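# Plug charger into power strip's second outlet

## Task

Insert the charger fully and squarely into the power strip's second socket, counting from the end where the strip's cord leaves it. The strip must still lie flat on the table. Then open the gripper and move the arm away; the plug has to stay seated on its own, not just because the robot is holding it.

## Robot and tools

Robot: two 6-joint arms with parallel grippers, named left_arm and right_arm. The names do not describe image sides. left_arm's base sits near (+0.001, +0.275, -0.006) m and right_arm's near (+0.005, -0.272, -0.011) m in the scene frame.

Scene frame: the origin is at table-top height, midway between the arms and a few centimetres behind the table's near edge. +x points out over the table, +y toward left_arm, +z up. Gripper poses in results use this frame. Each gripper's fingers point along its own +z and close along its own y. The reported end-effector point lies between the finger pads, about 1 cm behind the tips. Reported hand positions can be a little off, more so at long reach.

execute_actions(actions, pictures). actions holds at most one item.
- [] changes nothing and returns the current state with pictures.
- An action is {"rows": [...], "steps": n}. n runs from 4 to 15 and defaults to 15. Each control step is 1/30 s. Each row is used for one step, and the last row repeats if there are fewer rows than steps.
- A wait is {"steps": n} with n up to 300 and no rows. It sends nothing new, and your reply time counts toward it.
- pictures: true adds camera images to a non-empty call.
A refused call does nothing.

Row layout: one list of 14 numbers, each in [-1, 1], always covering both arms. The first 7 are left_arm: waist, shoulder, elbow, wrist pitch, wrist yaw, wrist roll, gripper. The next 7 are right_arm in the same order.

The six joint numbers are scaled offsets, not poses. They are measured from the joint angles printed in the latest result; within later calls of one reply they are measured from where the arm is when the action starts. They are not measured from the previous row. A value of 1.0 equals 1.202 rad for the waist, 1.258 for the shoulder, 1.238 for the elbow, 2.073 for wrist pitch, and 2.022 each for wrist yaw and roll.

Zeros are not a pause: they pull the arm back to the reference angles. To hold still, use a wait.

Joint ranges in radians: waist -2.618 to 3.054, shoulder 0 to 3.142, elbow 0 to 3.142, wrist pitch and wrist yaw -1.571 to 1.571, wrist roll -2.094 to 2.094. A call that overshoots an end by more than 0.036 rad is refused. Real ends may differ from these by up to 0.036 rad, and commands beyond them are clipped. "joint sent to its limit" reports such clipping, possibly from an earlier action.

Friction can leave a joint up to about 0.031 rad short of its target, and tiny moves may not happen at all. Per step, a target can lead the measured angle by at most 0.202 rad (waist), 0.258 (shoulder), 0.238 (elbow), 0.573 (wrist pitch) or 0.522 (wrist yaw and roll). It is also scaled back if it would move the hand more than 70 mm. Large moves therefore take several actions.

Gripper number: an absolute setting, not an offset. +1 is fully open and -1 closed.
- Pads meet near -0.94, and each millimetre of object width adds about 0.0208.
- Sending a number below an object's width reading squeezes harder, up to roughly 50-62 N per pad. Thin parts get less force.
- Keep sending the same closing number for as long as you want to hold something.

Results:
- A state line gives each gripper's end_effector_position (m) and end_effector_quat_wxyz.
- grip_measured is the motor position on the -1..+1 scale. It has a fixed per-gripper bias of up to about 0.02 and barely reveals contact.
- Joint positions: six angles in rad, then the opening in metres, from 0.093 open to 0 closed. On a rigid object held between the pads, the opening settles up to about 12 mm below the object's width.
- Joint velocities and joint torques: torques are total drive output, with offsets and noise.
- "joint command not followed" means a clearance check altered or blocked an arm's joint targets.
- HELD marks steps on which your row was not fully sent.
- MOTOR HOT warns from 75 °C. OVER-TEMPERATURE FAULT means an arm stopped at 90 °C; at 100 °C the arm goes limp and falls. Avoid holding loads for long periods.

Timing: each result is taken 4 steps before its action ends, and those last steps run while you compose your next reply. Between calls, arms keep moving toward the last row until they settle or a step is HELD. Fingers still in motion keep going.

zoom_image(camera, region): camera is cam_low, cam_left_wrist or cam_right_wrist. region is [x0, y0, x1, y1] in pixels of that camera's latest 896x504 image, with the origin top-left, at most 504x504. It returns a closer view.

Cameras: cam_low is a fixed view from the front-right, low down. Each wrist camera is mounted on its gripper. Calibrations (K, distortion, T_world_to_cam) come with the task and can be off by a few degrees and millimetres.

read_manual(section): returns licence texts only and moves nothing.

finished_scene(scene): ends the current scene, given its number, and grades it. This is final. Call it only when the plug sits fully in the correct socket, the strip is flat, and the gripper has opened and withdrawn.

Cautions:
- Do not drop, knock or push anything off the table.
- Do not flip or lift the strip.
- Avoid slams and very hard pushes.
- Keep the arms from colliding with each other.
- Watch the bar and plate behind the bases, which stand up to about 3 cm above the table and give no warning on contact.
- Brief external tugs on held parts or nudges to loose objects may occur, so hold firmly.
- Moving quickly and smoothly is preferred.

Each tool is called after "Call:" by a JSON object that holds its "op" and its "data".

## Session

I'll start by looking at the current state.

Call:
{"op": "execute_actions", "data": {"actions": []}}

Scene clock: 0.00 s of 4500.00 s.
left_arm: end_effector_position=(+0.3707, +0.2666, +0.2198) grip_measured=+0.989 end_effector_quat_wxyz=(+0.237, +0.134, +0.883, +0.383) | right_arm: end_effector_position=(+0.1786, -0.3262, +0.1679) grip_measured=+1.000 end_effector_quat_wxyz=(-0.129, -0.568, +0.774, -0.250)
Joint positions: left_arm=[-0.386  1.613  1.408 -0.974 -0.848  0.126  0.093] | right_arm=[ 0.162  1.158  1.072 -1.473  0.524 -1.141  0.093]
Joint velocities: left_arm=[-0.007 -0.002  0.002 -0.007 -0.022  0.022  0.001] | right_arm=[-0.007  0.002 -0.012 -0.007  0.007 -0.007  0.   ]
Joint torques (N m, as the arm reports them, + toward a larger angle): no reading
Motor temperatures (°C, as the motors report them): left_arm=[30 33 32 29 30 33] | right_arm=[29 32 31 32 31 32]

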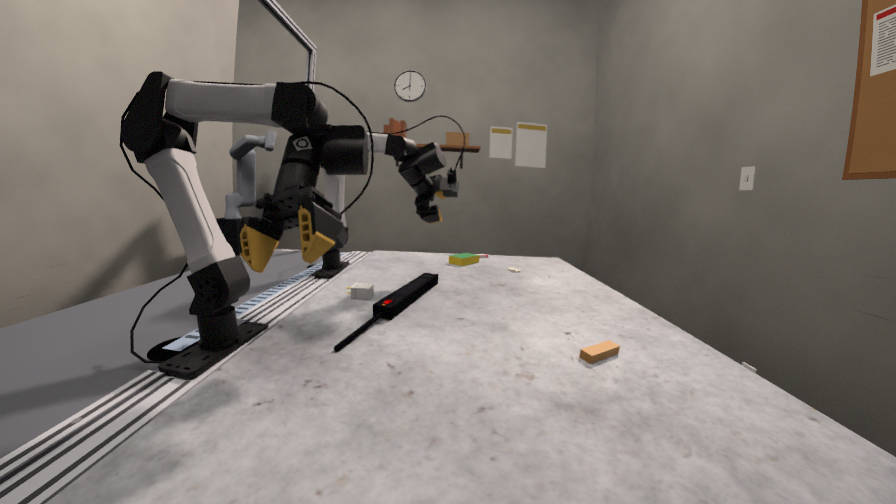

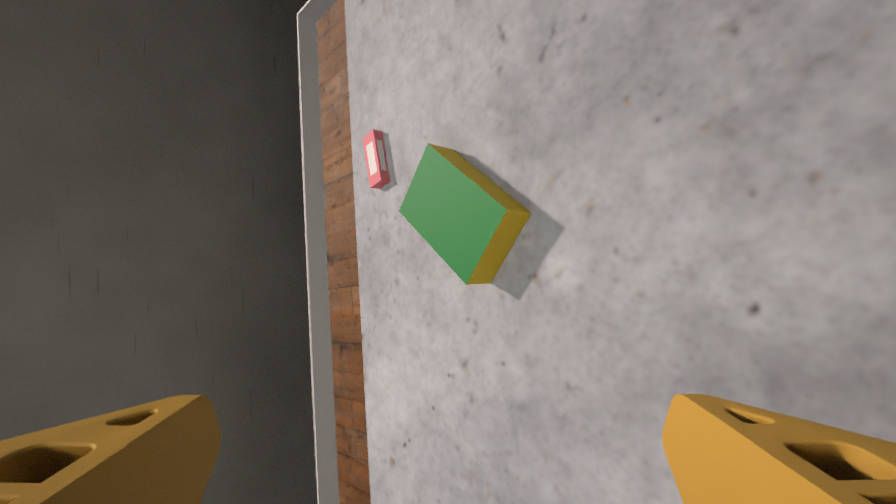

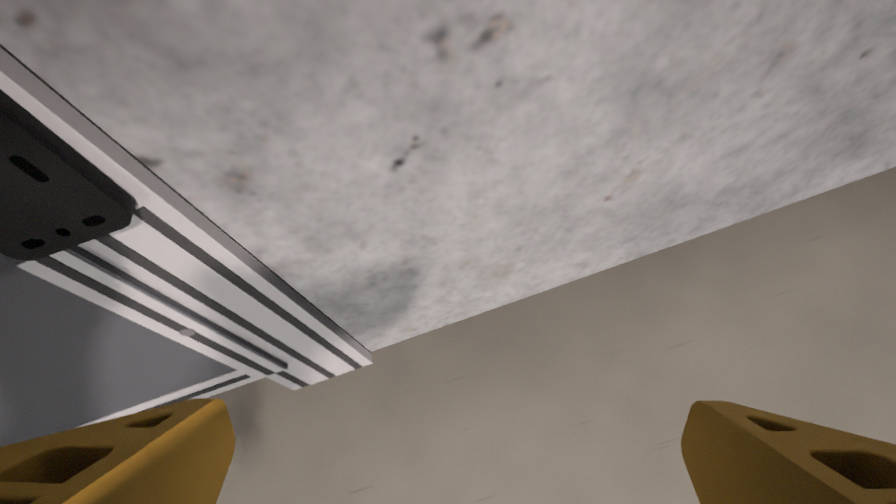

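Call:
{"op": "zoom_image", "data": {"camera": "cam_low", "region": [320, 260, 460, 360]}}

Region (320, 260, 460, 360) of cam_low's 896x504 image, scaled by 3.600, with more detail than that image has; it fills the top 360 rows of this view, and the rest is white.

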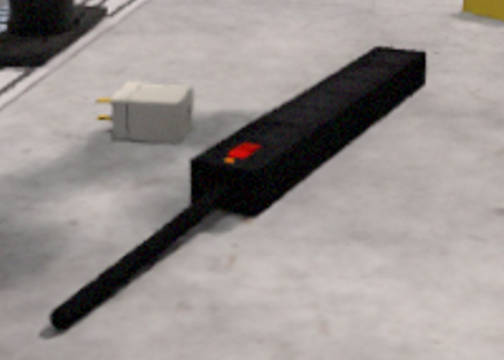

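Call:
{"op": "execute_actions", "data": {"actions": [{"rows": [
[-0.028,-0.037,-0.011,-0.014,0.042,-0.006,1, 0.044,0.020,0.032,0.013,-0.026,0.056,1],
[-0.056,-0.075,-0.021,-0.028,0.084,-0.012,1, 0.089,0.040,0.065,0.026,-0.052,0.113,1],
[-0.084,-0.112,-0.032,-0.042,0.126,-0.019,1, 0.133,0.059,0.097,0.040,-0.078,0.169,1],
[-0.112,-0.149,-0.042,-0.057,0.168,-0.025,1, 0.177,0.079,0.129,0.053,-0.104,0.226,1],
[-0.141,-0.186,-0.053,-0.071,0.210,-0.031,1, 0.221,0.099,0.162,0.066,-0.130,0.282,1],
[-0.169,-0.224,-0.063,-0.085,0.252,-0.037,1, 0.266,0.119,0.194,0.079,-0.155,0.339,1],
[-0.197,-0.261,-0.074,-0.099,0.294,-0.044,1, 0.310,0.139,0.226,0.093,-0.181,0.395,1],
[-0.225,-0.298,-0.085,-0.113,0.336,-0.050,1, 0.354,0.158,0.258,0.106,-0.207,0.451,1],
[-0.253,-0.336,-0.095,-0.127,0.377,-0.056,1, 0.398,0.178,0.291,0.119,-0.233,0.508,1],
[-0.281,-0.373,-0.106,-0.141,0.419,-0.062,1, 0.443,0.198,0.323,0.132,-0.259,0.564,1]
], "steps": 15}]}}

Call:
{"op": "execute_actions", "data": {"actions": [{"steps": 20}], "pictures": true}}

Scene clock: 5.13 s of 4500.00 s.
left_arm: end_effector_position=(+0.2438, +0.1362, +0.2472) grip_measured=+0.989 end_effector_quat_wxyz=(+0.305, +0.299, +0.903, +0.051) | right_arm: end_effector_position=(+0.2555, -0.1353, +0.2019) grip_measured=+1.000 end_effector_quat_wxyz=(+0.160, -0.457, +0.869, -0.105)
Joint positions: left_arm=[-0.688  1.201  1.323 -1.153 -0.274  0.049  0.093] | right_arm=[ 0.615  1.358  1.405 -1.3    0.197 -0.409  0.093]
Joint velocities: left_arm=[-0.706 -1.253 -0.198 -0.813  1.971 -0.212 -0.001] | right_arm=[ 1.253  0.593  0.93   0.711 -1.282  2.733  0.   ]
Joint torques (N m, as the arm reports them, + toward a larger angle): left_arm=[ 0.57 -1.59  4.64  1.42 -0.25 -0.1 ] | right_arm=[ 0.43 -3.6   7.46  1.18 -0.12 -0.02]
Motor temperatures (°C, as the motors report them): left_arm=[30 34 32 30 30 33] | right_arm=[29 32 32 32 31 32]
Steps of this call (steps 1 to 90: nothing new was sent; then 1.77 s passed at rest; steps 91 to 101: the first 11 steps of this action). Readings (joint positions):
91: left_arm=[-0.388 1.610 1.408 -0.976 -0.838 0.126] | right_arm=[0.168 1.158 1.075 -1.473 0.521 -1.125]
92: left_arm=[-0.396 1.601 1.406 -0.982 -0.814 0.123] | right_arm=[0.191 1.163 1.087 -1.473 0.508 -1.089]
94: left_arm=[-0.441 1.546 1.387 -1.006 -0.731 0.111] | right_arm=[0.276 1.195 1.147 -1.461 0.459 -0.974]
98: left_arm=[-0.593 1.351 1.347 -1.086 -0.481 0.078] | right_arm=[0.476 1.290 1.302 -1.371 0.316 -0.658]
101: the state above

Scene clock: 5.80 s of 4500.00 s.
left_arm: end_effector_position=(+0.1870, +0.1158, +0.2367) grip_measured=+0.989 end_effector_quat_wxyz=(+0.239, +0.336, +0.909, -0.069) | right_arm: end_effector_position=(+0.2513, -0.0699, +0.2112) grip_measured=+1.000 end_effector_quat_wxyz=(+0.199, -0.327, +0.923, +0.040)
Joint positions: left_arm=[-0.718  1.126  1.298 -1.262 -0.011  0.01   0.093] | right_arm=[ 0.695  1.393  1.458 -1.21   0.01  -0.011  0.093]
Joint velocities: left_arm=[-0.007 -0.012 -0.002 -0.037  0.066 -0.037 -0.   ] | right_arm=[ 0.022 -0.012  0.007  0.022 -0.051  0.081  0.   ]
Joint torques (N m, as the arm reports them, + toward a larger angle): left_arm=[-0.27 -0.88  5.6   1.33  0.17 -0.12] | right_arm=[ 0.12 -3.94  8.13  1.6  -0.25  0.03]
Motor temperatures (°C, as the motors report them): left_arm=[30 34 32 30 30 33] | right_arm=[29 32 32 32 31 32]
Kept back: nothing.
Steps of this call (steps 1 to 4: the last 4 steps of your previous action; steps 5 to 20: the robot went on to your last target). Readings (joint positions):
1: left_arm=[-0.708 1.165 1.318 -1.177 -0.216 0.042] | right_arm=[0.652 1.375 1.432 -1.273 0.156 -0.328]
2: left_arm=[-0.716 1.141 1.317 -1.199 -0.170 0.035] | right_arm=[0.677 1.386 1.448 -1.249 0.121 -0.264]
4: left_arm=[-0.718 1.126 1.315 -1.227 -0.110 0.026] | right_arm=[0.694 1.393 1.458 -1.222 0.073 -0.171]
8: left_arm=[-0.718 1.126 1.299 -1.251 -0.048 0.016] | right_arm=[0.695 1.393 1.458 -1.213 0.034 -0.073]
20: the state above
camera_calibration (this result's frames):
cam_left_wrist: T_world_to_cam=[[-0.643696, -0.764656, -0.0309253, 0.211102], [-0.762371, 0.644245, -0.061141, 0.121971], [0.0666753, -0.0157797, -0.99765, 0.310976], [0, 0, 0, 1]] pos_world=[0.208139, 0.0877484, 0.324231]
cam_right_wrist: T_world_to_cam=[[0.616594, -0.786048, 0.0440345, -0.219529], [-0.787274, -0.615854, 0.0303815, 0.186718], [0.0032375, -0.0534003, -0.998568, 0.286199], [0, 0, 0, 1]] pos_world=[0.281432, -0.0422857, 0.289783]

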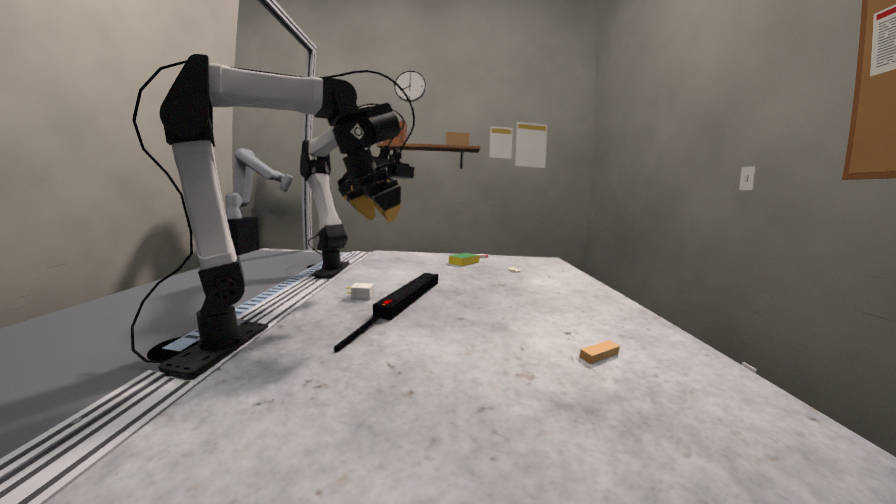

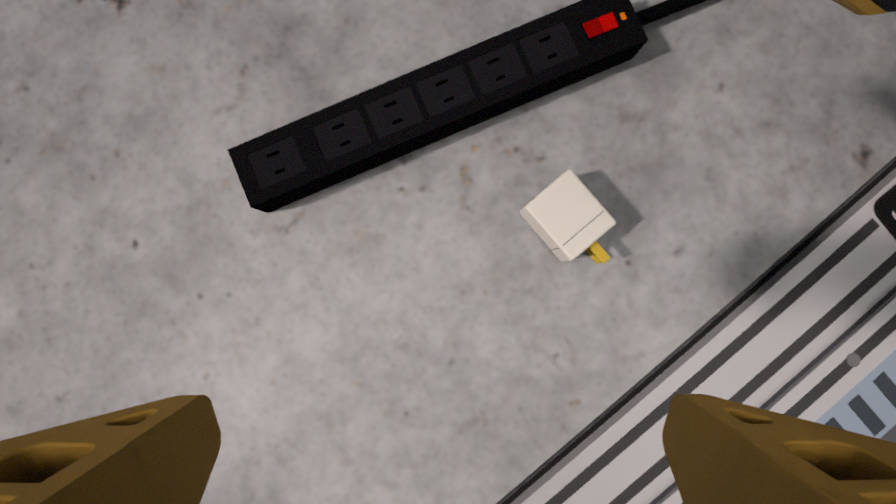

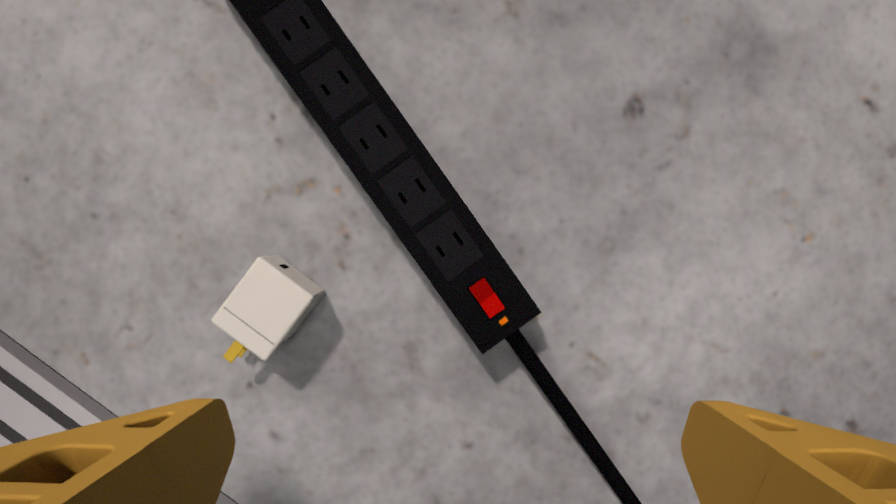

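Call:
{"op": "zoom_image", "data": {"camera": "cam_right_wrist", "region": [340, 120, 580, 360]}}

Call:
{"op": "zoom_image", "data": {"camera": "cam_right_wrist", "region": [190, 230, 350, 390]}}

Call:
{"op": "zoom_image", "data": {"camera": "cam_left_wrist", "region": [500, 150, 660, 290]}}

Call:
{"op": "zoom_image", "data": {"camera": "cam_left_wrist", "region": [420, 0, 680, 140]}}

Region (340, 120, 580, 360) of cam_right_wrist's 896x504 image, scaled by 2.100, with more detail than that image has.

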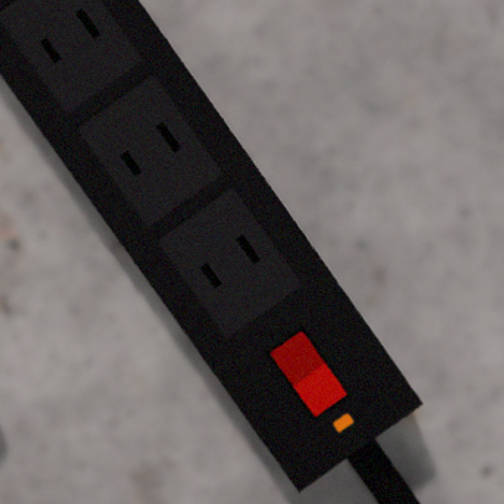

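Region (190, 230, 350, 390) of cam_right_wrist's 896x504 image, scaled by 3.150, with more detail than that image has.

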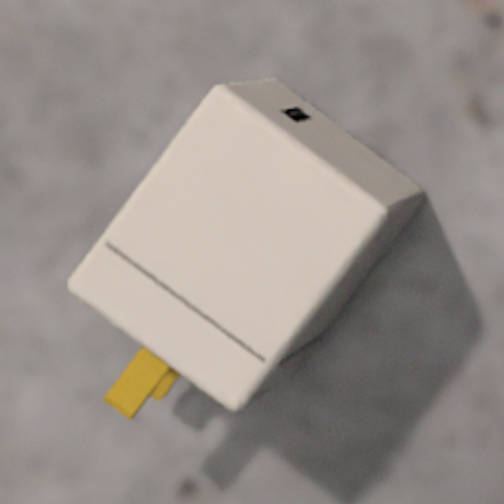

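Region (500, 150, 660, 290) of cam_left_wrist's 896x504 image, scaled by 3.150, with more detail than that image has; it fills the top 441 rows of this view, and the rest is white.

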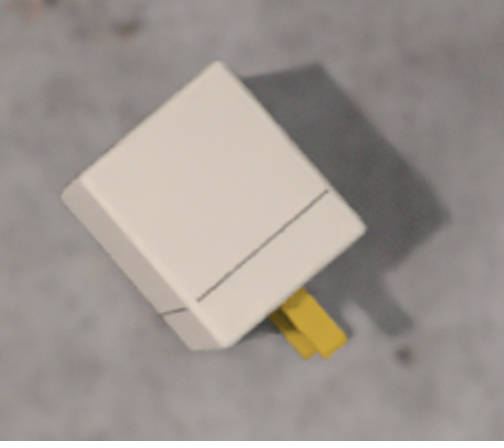

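Region (420, 0, 680, 140) of cam_left_wrist's 896x504 image, scaled by 1.938, with more detail than that image has; it fills the top 271 rows of this view, and the rest is white.

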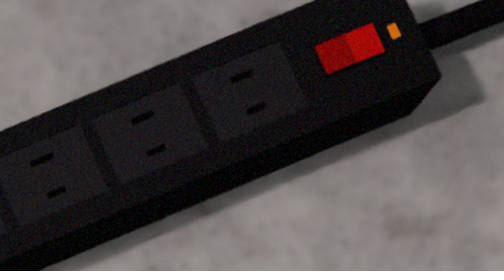

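Call:
{"op": "execute_actions", "data": {"actions": [{"rows": [
[-0.014,0,0,0,0.007,-0.043,0.5, -0.05,0,0,0.09,-0.07,-0.04,1],
[-0.028,0,0,0,0.014,-0.086,0.5, -0.10,0,0,0.18,-0.14,-0.08,1],
[-0.042,0,0,0,0.021,-0.129,0.5, -0.15,0,-0.03,0.27,-0.21,-0.12,1],
[-0.056,0,0,0,0.028,-0.172,0.5, -0.20,0.005,-0.08,0.36,-0.28,-0.16,1],
[-0.070,0,0,0,0.035,-0.214,0.5, -0.25,0.01,-0.14,0.45,-0.35,-0.20,1],
[-0.084,0,0,0,0.042,-0.257,0.5, -0.30,0.015,-0.21,0.54,-0.42,-0.24,1],
[-0.098,0,0,0,0.049,-0.300,0.5, -0.35,0.02,-0.28,0.63,-0.49,-0.28,1],
[-0.112,0,0,0,0.056,-0.343,0.5, -0.40,0.025,-0.35,0.727,-0.552,-0.323,1],
[-0.126,0,0,0,0.063,-0.386,0.5, -0.45,0.03,-0.42,0.727,-0.552,-0.323,1],
[-0.140,0,0,0,0.070,-0.429,0.5, -0.494,0.035,-0.49,0.727,-0.552,-0.323,1],
[-0.140,0,0,0,0.070,-0.429,0.5, -0.494,0.04,-0.56,0.727,-0.552,-0.323,1],
[-0.140,0,0,0,0.070,-0.429,0.5, -0.494,0.045,-0.63,0.727,-0.552,-0.323,1],
[-0.140,0,0,0,0.070,-0.429,0.5, -0.494,0.05,-0.70,0.727,-0.552,-0.323,1],
[-0.140,0,0,0,0.070,-0.429,0.5, -0.494,0.057,-0.77,0.727,-0.552,-0.323,1],
[-0.140,0,0,0,0.070,-0.429,0.5, -0.494,0.064,-0.829,0.727,-0.552,-0.323,1]
], "steps": 15}]}}

Call:
{"op": "execute_actions", "data": {"actions": [{"steps": 20}]}}

Scene clock: 13.63 s of 4500.00 s.
left_arm: end_effector_position=(+0.1504, +0.0796, +0.2360) grip_measured=+0.502 end_effector_quat_wxyz=(+0.168, +0.135, +0.959, -0.182) | right_arm: end_effector_position=(+0.3654, -0.0903, +0.2038) grip_measured=+1.000 end_effector_quat_wxyz=(+0.486, -0.447, +0.708, +0.251)
Joint positions: left_arm=[-0.863  1.126  1.298 -1.263  0.081 -0.587  0.069] | right_arm=[ 0.157  1.416  0.966 -0.137 -0.84  -0.51   0.093]
Joint velocities: left_arm=[-0.349  0.007 -0.002  0.081  0.315 -1.853 -0.001] | right_arm=[-1.365  0.247 -2.322  3.099 -1.502 -1.048  0.   ]
Joint torques (N m, as the arm reports them, + toward a larger angle): left_arm=[-0.04 -2.24  7.61  1.37  0.1  -0.1 ] | right_arm=[ 2.3  -4.89  6.62  1.65 -0.81 -0.03]
Motor temperatures (°C, as the motors report them): left_arm=[30 33 33 30 30 33] | right_arm=[29 33 34 33 31 32]
Steps of this call (steps 1 to 30: the robot went on to your last target; steps 31 to 90: nothing new was sent; then 4.47 s passed at rest; steps 91 to 101: the first 11 steps of this action). Readings (joint positions):
91: left_arm=[-0.719 1.126 1.298 -1.263 -0.008 -0.002] | right_arm=[0.688 1.393 1.458 -1.195 -0.012 -0.018]
92: left_arm=[-0.724 1.126 1.298 -1.263 -0.007 -0.028] | right_arm=[0.666 1.393 1.457 -1.150 -0.060 -0.044]
94: left_arm=[-0.747 1.126 1.298 -1.263 0.003 -0.115] | right_arm=[0.579 1.393 1.435 -0.967 -0.206 -0.125]
98: left_arm=[-0.814 1.126 1.298 -1.263 0.044 -0.371] | right_arm=[0.332 1.394 1.208 -0.473 -0.602 -0.367]
101: the state above

Scene clock: 14.30 s of 4500.00 s.
left_arm: end_effector_position=(+0.1424, +0.0732, +0.2363) grip_measured=+0.502 end_effector_quat_wxyz=(+0.127, +0.022, +0.968, -0.216) | right_arm: end_effector_position=(+0.2687, -0.1014, +0.0703) grip_measured=+1.000 end_effector_quat_wxyz=(+0.447, -0.477, +0.673, +0.346)
Joint positions: left_arm=[-0.877  1.126  1.298 -1.263  0.122 -0.846  0.069] | right_arm=[ 0.096  1.475  0.418  0.276 -1.095 -0.656  0.093]
Joint velocities: left_arm=[ 0.002  0.002 -0.017  0.037 -0.022 -0.037 -0.001] | right_arm=[-0.007 -0.007  0.007  0.095 -0.081  0.037  0.   ]
Joint torques (N m, as the arm reports them, + toward a larger angle): left_arm=[-0.57 -2.32  7.59  1.37  0.17 -0.11] | right_arm=[ 0.54 -4.56  6.86  1.91 -0.69 -0.09]
Motor temperatures (°C, as the motors report them): left_arm=[30 33 33 30 30 33] | right_arm=[29 33 34 33 31 32]
Kept back: nothing.
Steps of this call (steps 1 to 4: the last 4 steps of your previous action; steps 5 to 20: the robot went on to your last target). Readings (joint positions):
1: left_arm=[-0.872 1.126 1.298 -1.263 0.091 -0.640] | right_arm=[0.120 1.424 0.886 -0.044 -0.884 -0.539]
2: left_arm=[-0.876 1.126 1.298 -1.263 0.099 -0.682] | right_arm=[0.101 1.432 0.806 0.028 -0.921 -0.563]
4: left_arm=[-0.877 1.126 1.298 -1.263 0.108 -0.742] | right_arm=[0.096 1.444 0.643 0.129 -0.979 -0.597]
8: left_arm=[-0.877 1.126 1.298 -1.263 0.117 -0.806] | right_arm=[0.096 1.473 0.427 0.176 -1.046 -0.633]
20: the state above

Call:
{"op": "execute_actions", "data": {"actions": [{"rows": [
[-0.002,0.03,0.008,0,0.002,-0.002,0.5, 0.004,0,0.011,0.010,-0.006,-0.004,1],
[-0.004,0.07,0.02,0,0.004,-0.004,0.5, 0.004,0,0.011,0.010,-0.006,-0.004,1],
[-0.006,0.12,0.033,0,0.006,-0.006,0.5, 0.004,0,0.011,0.010,-0.006,-0.004,1],
[-0.008,0.175,0.048,0,0.007,-0.008,0.5, 0.004,0,0.011,0.010,-0.006,-0.004,1],
[-0.010,0.23,0.063,0,0.007,-0.01,0.5, 0.004,0,0.011,0.010,-0.006,-0.004,1],
[-0.012,0.285,0.078,0,0.007,-0.01,0.5, 0.004,0,0.011,0.010,-0.006,-0.004,1],
[-0.012,0.34,0.093,0,0.007,-0.01,0.5, 0.004,0,0.011,0.010,-0.006,-0.004,1],
[-0.012,0.395,0.108,0,0.007,-0.01,0.5, 0.004,0,0.011,0.010,-0.006,-0.004,1],
[-0.012,0.45,0.123,0,0.007,-0.01,0.5, 0.004,0,0.011,0.010,-0.006,-0.004,1],
[-0.012,0.50,0.137,0,0.007,-0.01,0.5, 0.004,0,0.011,0.010,-0.006,-0.004,1],
[-0.012,0.545,0.149,0,0.007,-0.01,0.5, 0.004,0,0.011,0.010,-0.006,-0.004,1],
[-0.012,0.58,0.159,0,0.007,-0.01,0.5, 0.004,0,0.011,0.010,-0.006,-0.004,1],
[-0.012,0.61,0.167,0,0.007,-0.01,0.5, 0.004,0,0.011,0.010,-0.006,-0.004,1],
[-0.012,0.63,0.172,0,0.007,-0.01,0.5, 0.004,0,0.011,0.010,-0.006,-0.004,1],
[-0.012,0.641,0.175,0,0.007,-0.01,0.5, 0.004,0,0.011,0.010,-0.006,-0.004,1]
], "steps": 15}]}}

Call:
{"op": "execute_actions", "data": {"actions": [{"steps": 10}], "pictures": true}}

Scene clock: 15.27 s of 4500.00 s.
left_arm: end_effector_position=(+0.1909, +0.0202, +0.1294) grip_measured=+0.502 end_effector_quat_wxyz=(-0.014, +0.002, +0.998, -0.062) | right_arm: end_effector_position=(+0.2691, -0.1010, +0.0715) grip_measured=+1.000 end_effector_quat_wxyz=(+0.450, -0.480, +0.669, +0.345)
Joint positions: left_arm=[-0.877  1.696  1.439 -1.257  0.128 -0.855  0.069] | right_arm=[ 0.096  1.475  0.418  0.283 -1.099 -0.659  0.093]
Joint velocities: left_arm=[-0.027  2.078  0.408  0.139 -0.007 -0.022 -0.   ] | right_arm=[-0.012  0.022  0.017 -0.081  0.051 -0.007  0.   ]
Joint torques (N m, as the arm reports them, + toward a larger angle): left_arm=[-0.9  -8.58  9.23  0.31  0.16 -0.12] | right_arm=[ 0.48 -4.46  6.81  1.92 -0.7  -0.09]
Motor temperatures (°C, as the motors report them): left_arm=[30 33 33 31 30 33] | right_arm=[29 33 34 33 31 32]
Steps of this call (steps 1 to 18: the robot went on to your last target; steps 19 to 29: the first 11 steps of this action). Readings (joint positions):
19: left_arm=[-0.877 1.128 1.298 -1.263 0.122 -0.849] | right_arm=[0.096 1.475 0.418 0.283 -1.099 -0.658]
20: left_arm=[-0.877 1.136 1.300 -1.265 0.122 -0.849] | right_arm=[0.096 1.475 0.418 0.283 -1.099 -0.658]
22: left_arm=[-0.877 1.196 1.321 -1.277 0.124 -0.850] | right_arm=[0.096 1.475 0.418 0.283 -1.099 -0.659]
26: left_arm=[-0.877 1.465 1.394 -1.270 0.127 -0.854] | right_arm=[0.096 1.475 0.418 0.283 -1.099 -0.659]
29: the state above

Scene clock: 15.60 s of 4500.00 s.
left_arm: end_effector_position=(+0.1967, +0.0131, +0.0616) grip_measured=+0.502 end_effector_quat_wxyz=(-0.083, -0.004, +0.996, +0.018) | right_arm: end_effector_position=(+0.2691, -0.1010, +0.0716) grip_measured=+1.000 end_effector_quat_wxyz=(+0.450, -0.480, +0.669, +0.345)
Joint positions: left_arm=[-0.883  1.953  1.483 -1.255  0.128 -0.857  0.069] | right_arm=[ 0.096  1.475  0.418  0.283 -1.099 -0.659  0.093]
Joint velocities: left_arm=[ 0.012 -0.042  0.105  0.022 -0.022 -0.007 -0.001] | right_arm=[ 0.007 -0.007 -0.012 -0.007 -0.066 -0.007  0.   ]
Joint torques (N m, as the arm reports them, + toward a larger angle): left_arm=[ -0.52 -11.68   9.3   -0.16   0.15  -0.13] | right_arm=[ 0.49 -4.46  6.89  1.9  -0.7  -0.08]
Motor temperatures (°C, as the motors report them): left_arm=[30 34 33 30 30 33] | right_arm=[29 33 34 33 31 32]
Kept back: nothing.
Steps of this call (steps 1 to 4: the last 4 steps of your previous action; steps 5 to 10: the robot went on to your last target). Readings (joint positions):
1: left_arm=[-0.877 1.763 1.451 -1.253 0.128 -0.856] | right_arm=[0.096 1.475 0.418 0.283 -1.099 -0.659]
2: left_arm=[-0.879 1.823 1.460 -1.250 0.128 -0.856] | right_arm=[0.096 1.475 0.418 0.283 -1.099 -0.659]
4: left_arm=[-0.881 1.911 1.471 -1.248 0.128 -0.856] | right_arm=[0.096 1.475 0.418 0.283 -1.099 -0.659]
8: left_arm=[-0.883 1.955 1.473 -1.251 0.128 -0.857] | right_arm=[0.096 1.475 0.418 0.283 -1.099 -0.659]
10: the state above
camera_calibration (this result's frames):
cam_left_wrist: T_world_to_cam=[[0.00746912, -0.999457, -0.0320972, 0.00836599], [-0.821223, -0.0244452, 0.570084, 0.166237], [-0.570559, 0.0221009, -0.82096, 0.247928], [0, 0, 0, 1]] pos_world=[0.277913, 0.0069457, 0.109038]
cam_right_wrist: T_world_to_cam=[[0.954465, -0.295518, -0.0408169, -0.2841], [-0.239361, -0.676957, -0.696014, 0.0841643], [0.178053, 0.674091, -0.716867, 0.151298], [0, 0, 0, 1]] pos_world=[0.264371, -0.12897, 0.155444]

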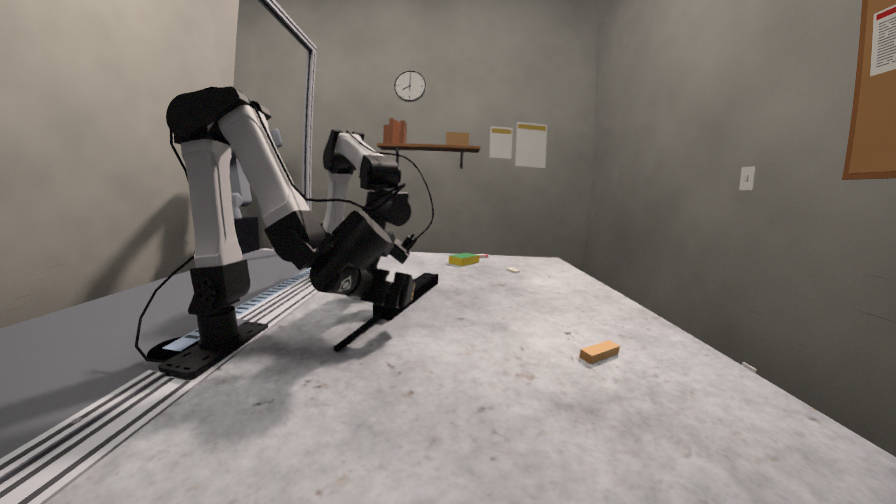

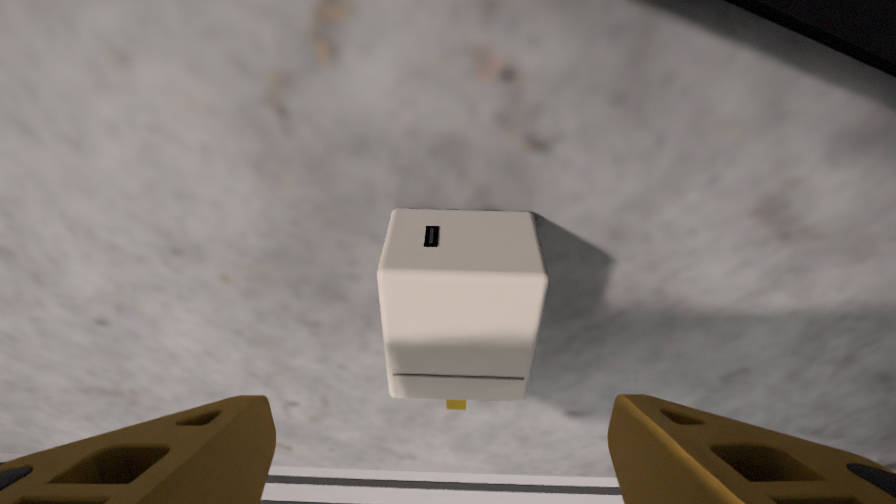

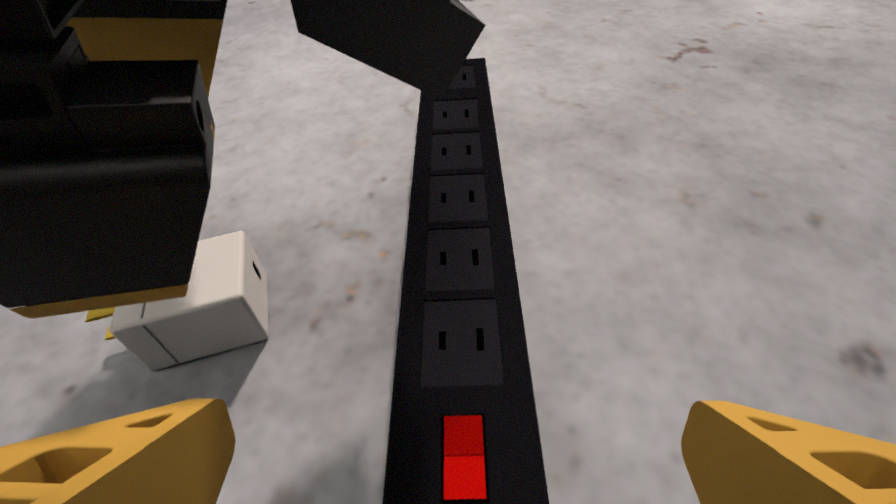

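Call:
{"op": "execute_actions", "data": {"actions": [{"rows": [
[-0.003,0,0,0.010,0.001,0,0.5, 0.002,0,0,0.015,-0.002,-0.001,1],
[-0.006,0,0,0.021,0.002,0,0.5, 0.004,0,0,0.031,-0.004,-0.002,1],
[-0.009,0.002,-0.006,0.031,0.003,0,0.5, 0.004,0.008,-0.002,0.046,-0.006,-0.003,1],
[-0.009,0.004,-0.013,0.041,0.003,0,0.5, 0.004,0.020,-0.004,0.062,-0.006,-0.003,1],
[-0.009,0.007,-0.021,0.052,0.003,0,0.5, 0.004,0.035,-0.007,0.077,-0.006,-0.003,1],
[-0.009,0.010,-0.029,0.062,0.003,0,0.5, 0.004,0.051,-0.011,0.092,-0.006,-0.003,1],
[-0.009,0.013,-0.038,0.072,0.003,0,0.5, 0.004,0.068,-0.014,0.108,-0.006,-0.003,1],
[-0.009,0.016,-0.047,0.083,0.003,0,0.5, 0.004,0.085,-0.018,0.123,-0.006,-0.003,1],
[-0.009,0.019,-0.056,0.093,0.003,0,0.5, 0.004,0.102,-0.022,0.138,-0.006,-0.003,1],
[-0.009,0.022,-0.065,0.105,0.003,0,0.5, 0.004,0.119,-0.025,0.154,-0.006,-0.003,1],
[-0.009,0.025,-0.074,0.105,0.003,0,0.5, 0.004,0.136,-0.029,0.154,-0.006,-0.003,1],
[-0.009,0.028,-0.082,0.105,0.003,0,0.5, 0.004,0.151,-0.032,0.154,-0.006,-0.003,1],
[-0.009,0.031,-0.090,0.105,0.003,0,0.5, 0.004,0.165,-0.035,0.154,-0.006,-0.003,1],
[-0.009,0.033,-0.096,0.105,0.003,0,0.5, 0.004,0.176,-0.037,0.154,-0.006,-0.003,1],
[-0.009,0.035,-0.100,0.105,0.003,0,0.5, 0.004,0.184,-0.039,0.154,-0.006,-0.003,1]
], "steps": 15}]}}

Call:
{"op": "execute_actions", "data": {"actions": [{"steps": 12}], "pictures": true}}

Scene clock: 17.43 s of 4500.00 s.
left_arm: end_effector_position=(+0.2096, -0.0014, +0.0465) grip_measured=+0.502 end_effector_quat_wxyz=(-0.054, -0.001, +0.998, -0.016) | right_arm: end_effector_position=(+0.2845, -0.0999, +0.0650) grip_measured=+1.000 end_effector_quat_wxyz=(+0.483, -0.497, +0.642, +0.327)
Joint positions: left_arm=[-0.883  1.957  1.435 -1.113  0.128 -0.858  0.069] | right_arm=[ 0.096  1.587  0.41   0.501 -1.105 -0.66   0.093]
Joint velocities: left_arm=[-0.007  0.115 -0.32   0.403 -0.022  0.022  0.001] | right_arm=[ 0.017  0.628 -0.12   0.623 -0.051  0.051  0.   ]
Joint torques (N m, as the arm reports them, + toward a larger angle): left_arm=[-0.63 -8.27  4.71  0.25  0.13 -0.03] | right_arm=[ 0.43 -3.54  3.63  1.85 -0.63 -0.06]
Motor temperatures (°C, as the motors report them): left_arm=[30 34 33 30 30 33] | right_arm=[29 33 34 34 31 32]
Steps of this call (steps 1 to 30: the robot went on to your last target; steps 31 to 44: nothing new was sent; steps 45 to 55: the first 11 steps of this action). Readings (joint positions):
45: left_arm=[-0.883 1.950 1.489 -1.255 0.128 -0.858] | right_arm=[0.096 1.475 0.418 0.285 -1.099 -0.659]
46: left_arm=[-0.883 1.950 1.489 -1.252 0.128 -0.858] | right_arm=[0.096 1.475 0.418 0.291 -1.099 -0.659]
48: left_arm=[-0.883 1.950 1.489 -1.235 0.128 -0.858] | right_arm=[0.096 1.475 0.418 0.320 -1.101 -0.659]
52: left_arm=[-0.883 1.950 1.469 -1.167 0.128 -0.858] | right_arm=[0.096 1.520 0.418 0.420 -1.105 -0.660]
55: the state above

Scene clock: 17.83 s of 4500.00 s.
left_arm: end_effector_position=(+0.2055, +0.0043, +0.0219) grip_measured=+0.502 end_effector_quat_wxyz=(-0.065, -0.002, +0.998, -0.003) | right_arm: end_effector_position=(+0.2788, -0.1014, +0.0394) grip_measured=+1.000 end_effector_quat_wxyz=(+0.466, -0.488, +0.656, +0.338)
Joint positions: left_arm=[-0.883  1.99   1.377 -1.056  0.128 -0.858  0.069] | right_arm=[ 0.096  1.69   0.382  0.58  -1.106 -0.66   0.093]
Joint velocities: left_arm=[ 0.002 -0.012  0.007  0.022  0.051 -0.007  0.001] | right_arm=[ 0.012 -0.017 -0.007  0.081  0.037 -0.066  0.   ]
Joint torques (N m, as the arm reports them, + toward a larger angle): left_arm=[-0.6  -9.38  4.96  0.17  0.16 -0.03] | right_arm=[ 0.47 -4.09  3.62  1.95 -0.65 -0.06]
Motor temperatures (°C, as the motors report them): left_arm=[30 34 33 30 30 33] | right_arm=[29 33 34 34 31 32]
Kept back: nothing.
Steps of this call (steps 1 to 4: the last 4 steps of your previous action; steps 5 to 12: the robot went on to your last target). Readings (joint positions):
1: left_arm=[-0.883 1.962 1.424 -1.099 0.128 -0.858] | right_arm=[0.096 1.609 0.406 0.520 -1.106 -0.660]
2: left_arm=[-0.883 1.967 1.413 -1.087 0.128 -0.858] | right_arm=[0.096 1.630 0.401 0.535 -1.106 -0.660]
4: left_arm=[-0.883 1.978 1.393 -1.073 0.128 -0.858] | right_arm=[0.096 1.665 0.392 0.553 -1.106 -0.660]
8: left_arm=[-0.883 1.990 1.377 -1.064 0.128 -0.858] | right_arm=[0.096 1.690 0.382 0.566 -1.106 -0.660]
12: the state above
camera_calibration (this result's frames):
cam_left_wrist: T_world_to_cam=[[0.00685779, -0.999921, 0.0105758, -0.0025275], [-0.841557, -0.0000585409, 0.540168, 0.200647], [-0.540124, -0.0126045, -0.841491, 0.214901], [0, 0, 0, 1]] pos_world=[0.284947, 0.000193158, 0.0724804]
cam_right_wrist: T_world_to_cam=[[0.957413, -0.288721, 0.000679382, -0.296609], [-0.202697, -0.673823, -0.710546, 0.0544901], [0.205608, 0.680148, -0.70365, 0.119179], [0, 0, 0, 1]] pos_world=[0.270518, -0.12998, 0.12278]

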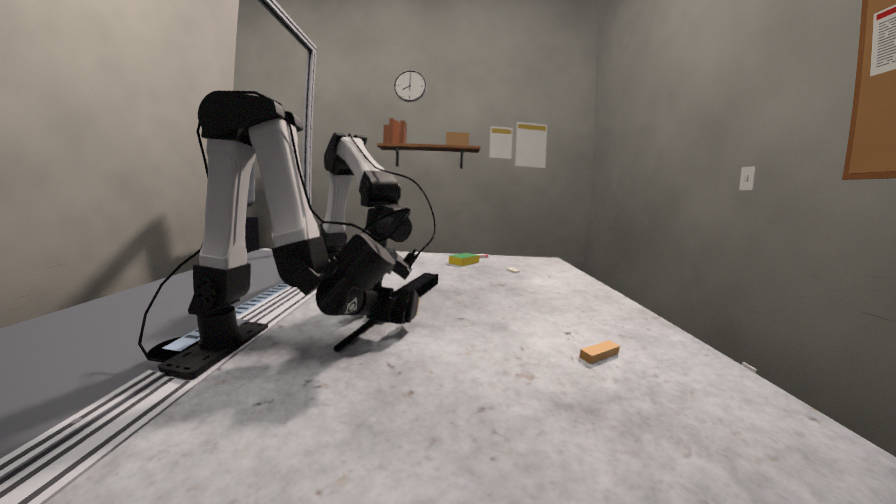

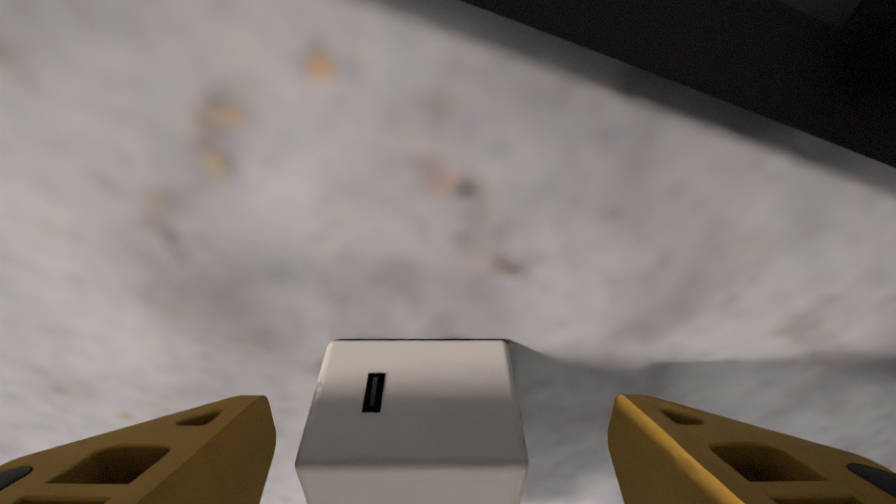

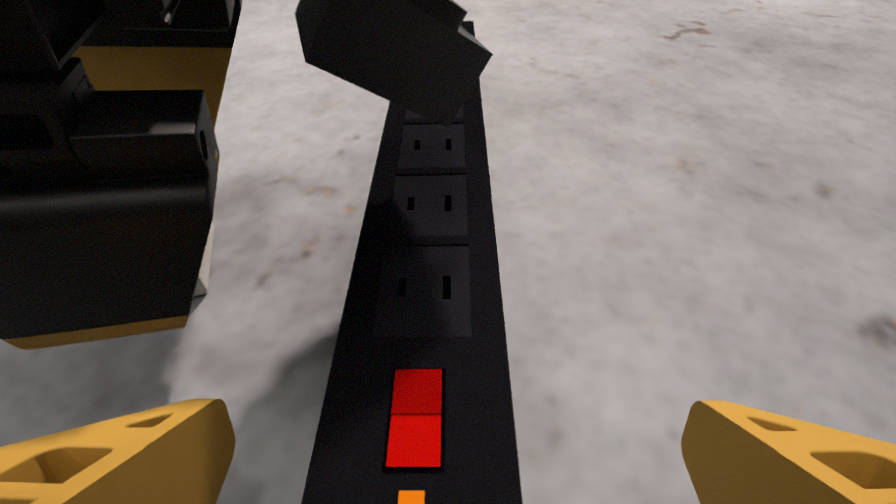

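Call:
{"op": "execute_actions", "data": {"actions": [{"rows": [
[-0.009,0.0056,-0.015,0.0145,0,0,0.5, 0.004,0.012,-0.012,0.020,0,0,1],
[-0.009,0.0056,-0.020,0.0145,0,0,0.5, 0.004,0.016,-0.017,0.031,0,0,1],
[-0.009,0.0056,-0.025,0.0145,0,0,0.5, 0.004,0.020,-0.022,0.031,0,0,1],
[-0.009,0.0056,-0.030,0.0145,0,0,0.4, 0.004,0.024,-0.026,0.031,0,0,1],
[-0.009,0.0056,-0.034,0.0145,0,0,0.3, 0.004,0.028,-0.030,0.031,0,0,1],
[-0.009,0.0056,-0.038,0.0145,0,0,0.25, 0.004,0.032,-0.034,0.031,0,0,1],
[-0.009,0.0056,-0.040,0.0145,0,0,0.2, 0.004,0.035,-0.037,0.031,0,0,1],
[-0.009,0.0056,-0.040,0.0145,0,0,0.15, 0.004,0.037,-0.039,0.031,0,0,1],
[-0.009,0.0056,-0.040,0.0145,0,0,0.1, 0.004,0.037,-0.039,0.031,0,0,1],
[-0.009,0.0056,-0.040,0.0145,0,0,0.05, 0.004,0.037,-0.039,0.031,0,0,1],
[-0.009,0.0056,-0.040,0.0145,0,0,0.0, 0.004,0.037,-0.039,0.031,0,0,1],
[-0.009,0.0056,-0.040,0.0145,0,0,-0.05, 0.004,0.037,-0.039,0.031,0,0,1],
[-0.009,0.0056,-0.040,0.0145,0,0,-0.1, 0.004,0.037,-0.039,0.031,0,0,1],
[-0.009,0.0056,-0.040,0.0145,0,0,-0.2, 0.004,0.037,-0.039,0.031,0,0,1],
[-0.009,0.0056,-0.040,0.0145,0,0,-0.45, 0.004,0.037,-0.039,0.031,0,0,1]
], "steps": 15}]}}

Call:
{"op": "execute_actions", "data": {"actions": [{"steps": 10}], "pictures": true}}

Scene clock: 19.60 s of 4500.00 s.
left_arm: end_effector_position=(+0.2022, +0.0084, +0.0152) grip_measured=+0.026 end_effector_quat_wxyz=(-0.069, -0.002, +0.998, +0.001) | right_arm: end_effector_position=(+0.2708, -0.1024, +0.0297) grip_measured=+1.000 end_effector_quat_wxyz=(+0.461, -0.486, +0.660, +0.341)
Joint positions: left_arm=[-0.883  1.99   1.348 -1.037  0.128 -0.858  0.046] | right_arm=[ 0.096  1.717  0.348  0.626 -1.106 -0.66   0.093]
Joint velocities: left_arm=[-0.022 -0.017  0.002  0.007 -0.051  0.007 -0.05 ] | right_arm=[ 0.002  0.051 -0.046  0.051 -0.007 -0.051  0.   ]
Joint torques (N m, as the arm reports them, + toward a larger angle): left_arm=[-0.57 -9.74  4.76  0.2   0.1  -0.02] | right_arm=[ 0.48 -3.87  3.33  2.   -0.61 -0.03]
Motor temperatures (°C, as the motors report them): left_arm=[30 35 33 30 30 33] | right_arm=[29 33 34 34 31 32]
Steps of this call (steps 1 to 30: the robot went on to your last target; steps 31 to 42: nothing new was sent; steps 43 to 53: the first 11 steps of this action). Readings (joint positions):
43: left_arm=[-0.883 1.990 1.377 -1.050 0.128 -0.858] | right_arm=[0.096 1.690 0.382 0.591 -1.106 -0.660]
44: left_arm=[-0.883 1.990 1.377 -1.048 0.128 -0.858] | right_arm=[0.096 1.690 0.382 0.596 -1.106 -0.660]
46: left_arm=[-0.883 1.990 1.375 -1.042 0.128 -0.858] | right_arm=[0.096 1.690 0.377 0.612 -1.106 -0.660]
50: left_arm=[-0.883 1.990 1.353 -1.037 0.128 -0.858] | right_arm=[0.096 1.707 0.358 0.626 -1.106 -0.660]
53: the state above

Scene clock: 19.93 s of 4500.00 s.
left_arm: end_effector_position=(+0.2023, +0.0082, +0.0152) grip_measured=-0.312 end_effector_quat_wxyz=(-0.068, -0.002, +0.998, +0.001) | right_arm: end_effector_position=(+0.2709, -0.1024, +0.0298) grip_measured=+1.000 end_effector_quat_wxyz=(+0.462, -0.486, +0.659, +0.341)
Joint positions: left_arm=[-0.883  1.99   1.348 -1.036  0.128 -0.858  0.03 ] | right_arm=[ 0.096  1.718  0.347  0.63  -1.106 -0.66   0.093]
Joint velocities: left_arm=[-0.017 -0.017 -0.007  0.007 -0.022 -0.051 -0.   ] | right_arm=[ 0.002 -0.012 -0.012  0.037  0.022 -0.022  0.   ]
Joint torques (N m, as the arm reports them, + toward a larger angle): left_arm=[-0.52 -9.47  4.65  0.16  0.11 -0.03] | right_arm=[ 0.51 -3.84  3.16  1.95 -0.59 -0.02]
Motor temperatures (°C, as the motors report them): left_arm=[30 35 33 30 30 33] | right_arm=[29 33 34 34 31 32]
Kept back: nothing.
Steps of this call (steps 1 to 4: the last 4 steps of your previous action; steps 5 to 10: the robot went on to your last target). Readings (joint positions):
1: left_arm=[-0.883 1.990 1.348 -1.037 0.128 -0.858] | right_arm=[0.096 1.718 0.347 0.626 -1.106 -0.660]
2: left_arm=[-0.883 1.990 1.348 -1.037 0.128 -0.858] | right_arm=[0.096 1.718 0.347 0.627 -1.106 -0.660]
4: left_arm=[-0.883 1.990 1.348 -1.037 0.128 -0.858] | right_arm=[0.096 1.718 0.347 0.628 -1.106 -0.660]
8: left_arm=[-0.883 1.990 1.348 -1.036 0.128 -0.858] | right_arm=[0.096 1.718 0.347 0.629 -1.106 -0.660]
10: the state above
camera_calibration (this result's frames):
cam_left_wrist: T_world_to_cam=[[0.00714631, -0.99997, 0.0030192, 0.00156418], [-0.838043, -0.00434181, 0.545587, 0.200834], [-0.545557, -0.00642915, -0.838049, 0.20859], [0, 0, 0, 1]] pos_world=[0.282094, 0.00377718, 0.0652319]
cam_right_wrist: T_world_to_cam=[[0.957179, -0.289283, -0.0111043, -0.28894], [-0.211987, -0.674268, -0.707407, 0.047812], [0.197154, 0.679469, -0.70672, 0.117017], [0, 0, 0, 1]] pos_world=[0.263632, -0.130857, 0.113312]

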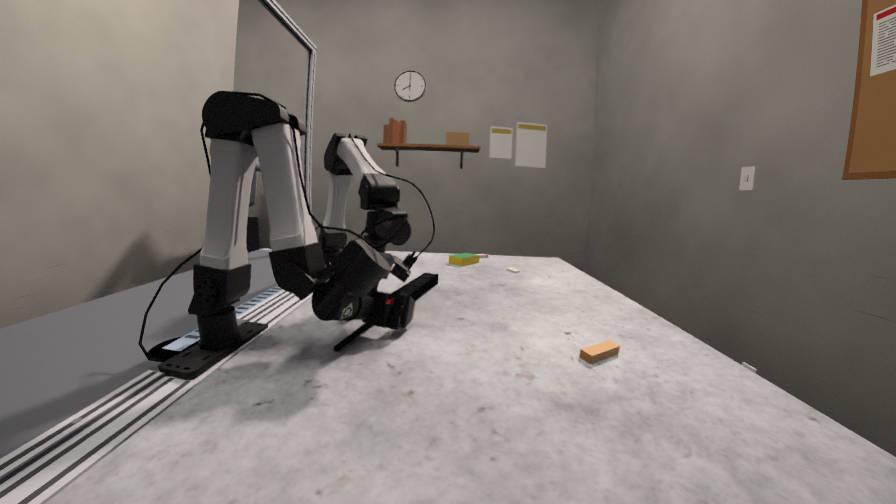

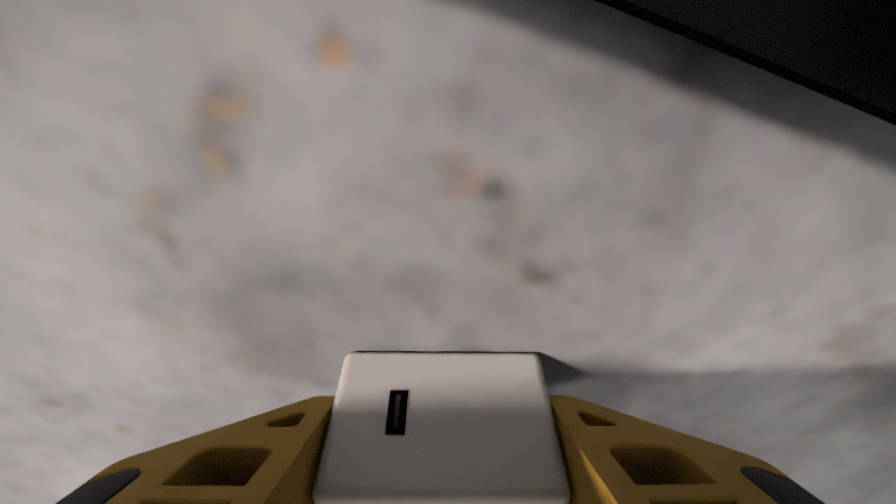

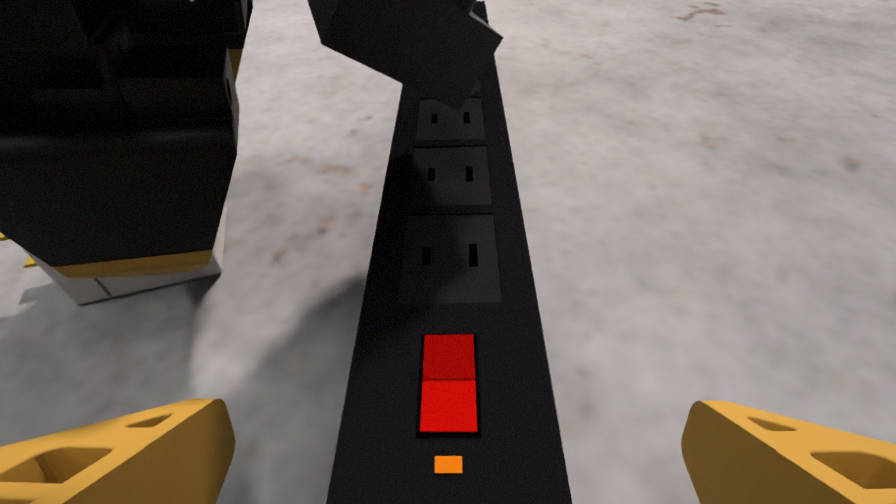

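Call:
{"op": "execute_actions", "data": {"actions": [{"rows": [
[0,-0.015,0,0,0,0,-0.45, 0,0,0,0,0,0,0.8],
[-0.004,-0.04,0,0.01,-0.01,0.006,-0.45, 0,0,0,0,0,0,0.6],
[-0.010,-0.075,-0.01,0.025,-0.03,0.018,-0.45, 0,0,0,0,0,0,0.45],
[-0.017,-0.115,-0.025,0.043,-0.053,0.031,-0.45, 0,0,0,0,0,0,0.35],
[-0.024,-0.155,-0.045,0.062,-0.077,0.045,-0.45, 0,0,0,0,0,0,0.27],
[-0.031,-0.197,-0.068,0.081,-0.101,0.059,-0.45, 0,0,0,0,0,0,0.2],
[-0.038,-0.239,-0.092,0.100,-0.125,0.073,-0.45, 0,0,0,0,0,0,0.15],
[-0.046,-0.281,-0.116,0.119,-0.148,0.087,-0.45, 0,0,0,0,0,0,0.1],
[-0.053,-0.321,-0.140,0.138,-0.172,0.101,-0.45, 0,0,0,0,0,0,0.05],
[-0.060,-0.358,-0.164,0.157,-0.196,0.115,-0.45, 0,0,0,0,0,0,0.0],
[-0.067,-0.390,-0.187,0.176,-0.219,0.129,-0.45, 0,0,0,0,0,0,-0.05],
[-0.074,-0.415,-0.208,0.195,-0.243,0.143,-0.45, 0,0,0,0,0,0,-0.1],
[-0.080,-0.433,-0.228,0.214,-0.266,0.156,-0.45, 0,0,0,0,0,0,-0.17],
[-0.084,-0.445,-0.244,0.220,-0.270,0.160,-0.45, 0,0,0,0,0,0,-0.24],
[-0.085,-0.451,-0.255,0.220,-0.270,0.160,-0.45, 0,0,0,0,0,0,-0.3]
], "steps": 15}]}}

Call:
{"op": "execute_actions", "data": {"actions": [{"steps": 6}]}}

Scene clock: 23.07 s of 4500.00 s.
left_arm: end_effector_position=(+0.2315, +0.0046, +0.1115) grip_measured=-0.312 end_effector_quat_wxyz=(+0.181, +0.094, +0.976, -0.080) | right_arm: end_effector_position=(+0.2709, -0.1023, +0.0299) grip_measured=-0.024 end_effector_quat_wxyz=(+0.462, -0.486, +0.659, +0.341)
Joint positions: left_arm=[-0.942  1.587  1.189 -0.821 -0.129 -0.708  0.03 ] | right_arm=[ 0.096  1.718  0.347  0.63  -1.106 -0.66   0.044]
Joint velocities: left_arm=[-0.271 -1.585 -0.735  0.989 -1.223  0.637 -0.001] | right_arm=[-0.012  0.022  0.012 -0.037  0.007 -0.022 -0.049]
Joint torques (N m, as the arm reports them, + toward a larger angle): left_arm=[-0.24 -6.47  5.31  1.01 -0.13 -0.03] | right_arm=[ 0.14 -5.21  4.28  1.78 -0.6  -0.01]
Motor temperatures (°C, as the motors report them): left_arm=[30 36 33 30 30 33] | right_arm=[29 33 34 34 31 32]
Steps of this call (steps 1 to 15: the robot went on to your last target; steps 16 to 83: nothing new was sent; steps 84 to 94: the first 11 steps of this action). Readings (joint positions):
84: left_arm=[-0.883 1.990 1.348 -1.036 0.128 -0.858] | right_arm=[0.096 1.718 0.347 0.630 -1.106 -0.660]
85: left_arm=[-0.883 1.988 1.348 -1.035 0.127 -0.857] | right_arm=[0.096 1.718 0.347 0.630 -1.106 -0.660]
87: left_arm=[-0.885 1.960 1.339 -1.018 0.103 -0.844] | right_arm=[0.096 1.718 0.347 0.630 -1.106 -0.660]
91: left_arm=[-0.911 1.767 1.263 -0.918 -0.013 -0.778] | right_arm=[0.096 1.718 0.347 0.630 -1.106 -0.660]
94: the state above

Scene clock: 23.27 s of 4500.00 s.
left_arm: end_effector_position=(+0.2478, +0.0161, +0.1496) grip_measured=-0.312 end_effector_quat_wxyz=(+0.320, +0.128, +0.936, -0.075) | right_arm: end_effector_position=(+0.2709, -0.1023, +0.0299) grip_measured=-0.203 end_effector_quat_wxyz=(+0.462, -0.486, +0.659, +0.341)
Joint positions: left_arm=[-0.975  1.422  1.071 -0.656 -0.33  -0.59   0.03 ] | right_arm=[ 0.096  1.718  0.347  0.63  -1.106 -0.66   0.035]
Joint velocities: left_arm=[ 0.007 -0.002 -0.271  0.33  -0.505  0.3   -0.002] | right_arm=[ 0.007 -0.002  0.027 -0.022 -0.051  0.007 -0.   ]
Joint torques (N m, as the arm reports them, + toward a larger angle): left_arm=[-0.41 -5.77  5.84  1.79 -0.23  0.07] | right_arm=[ 0.15 -5.19  4.22  1.77 -0.59 -0.02]
Motor temperatures (°C, as the motors report them): left_arm=[30 36 33 30 30 33] | right_arm=[29 33 34 34 31 32]
Kept back: nothing.
Steps of this call (steps 1 to 4: the last 4 steps of your previous action; steps 5 to 6: the robot went on to your last target). Readings (joint positions):
1: left_arm=[-0.951 1.536 1.164 -0.786 -0.171 -0.683] | right_arm=[0.096 1.718 0.347 0.630 -1.106 -0.660]
2: left_arm=[-0.959 1.493 1.140 -0.750 -0.214 -0.658] | right_arm=[0.096 1.718 0.347 0.630 -1.106 -0.660]
4: left_arm=[-0.971 1.437 1.097 -0.689 -0.285 -0.616] | right_arm=[0.096 1.718 0.347 0.630 -1.106 -0.660]
6: the state above


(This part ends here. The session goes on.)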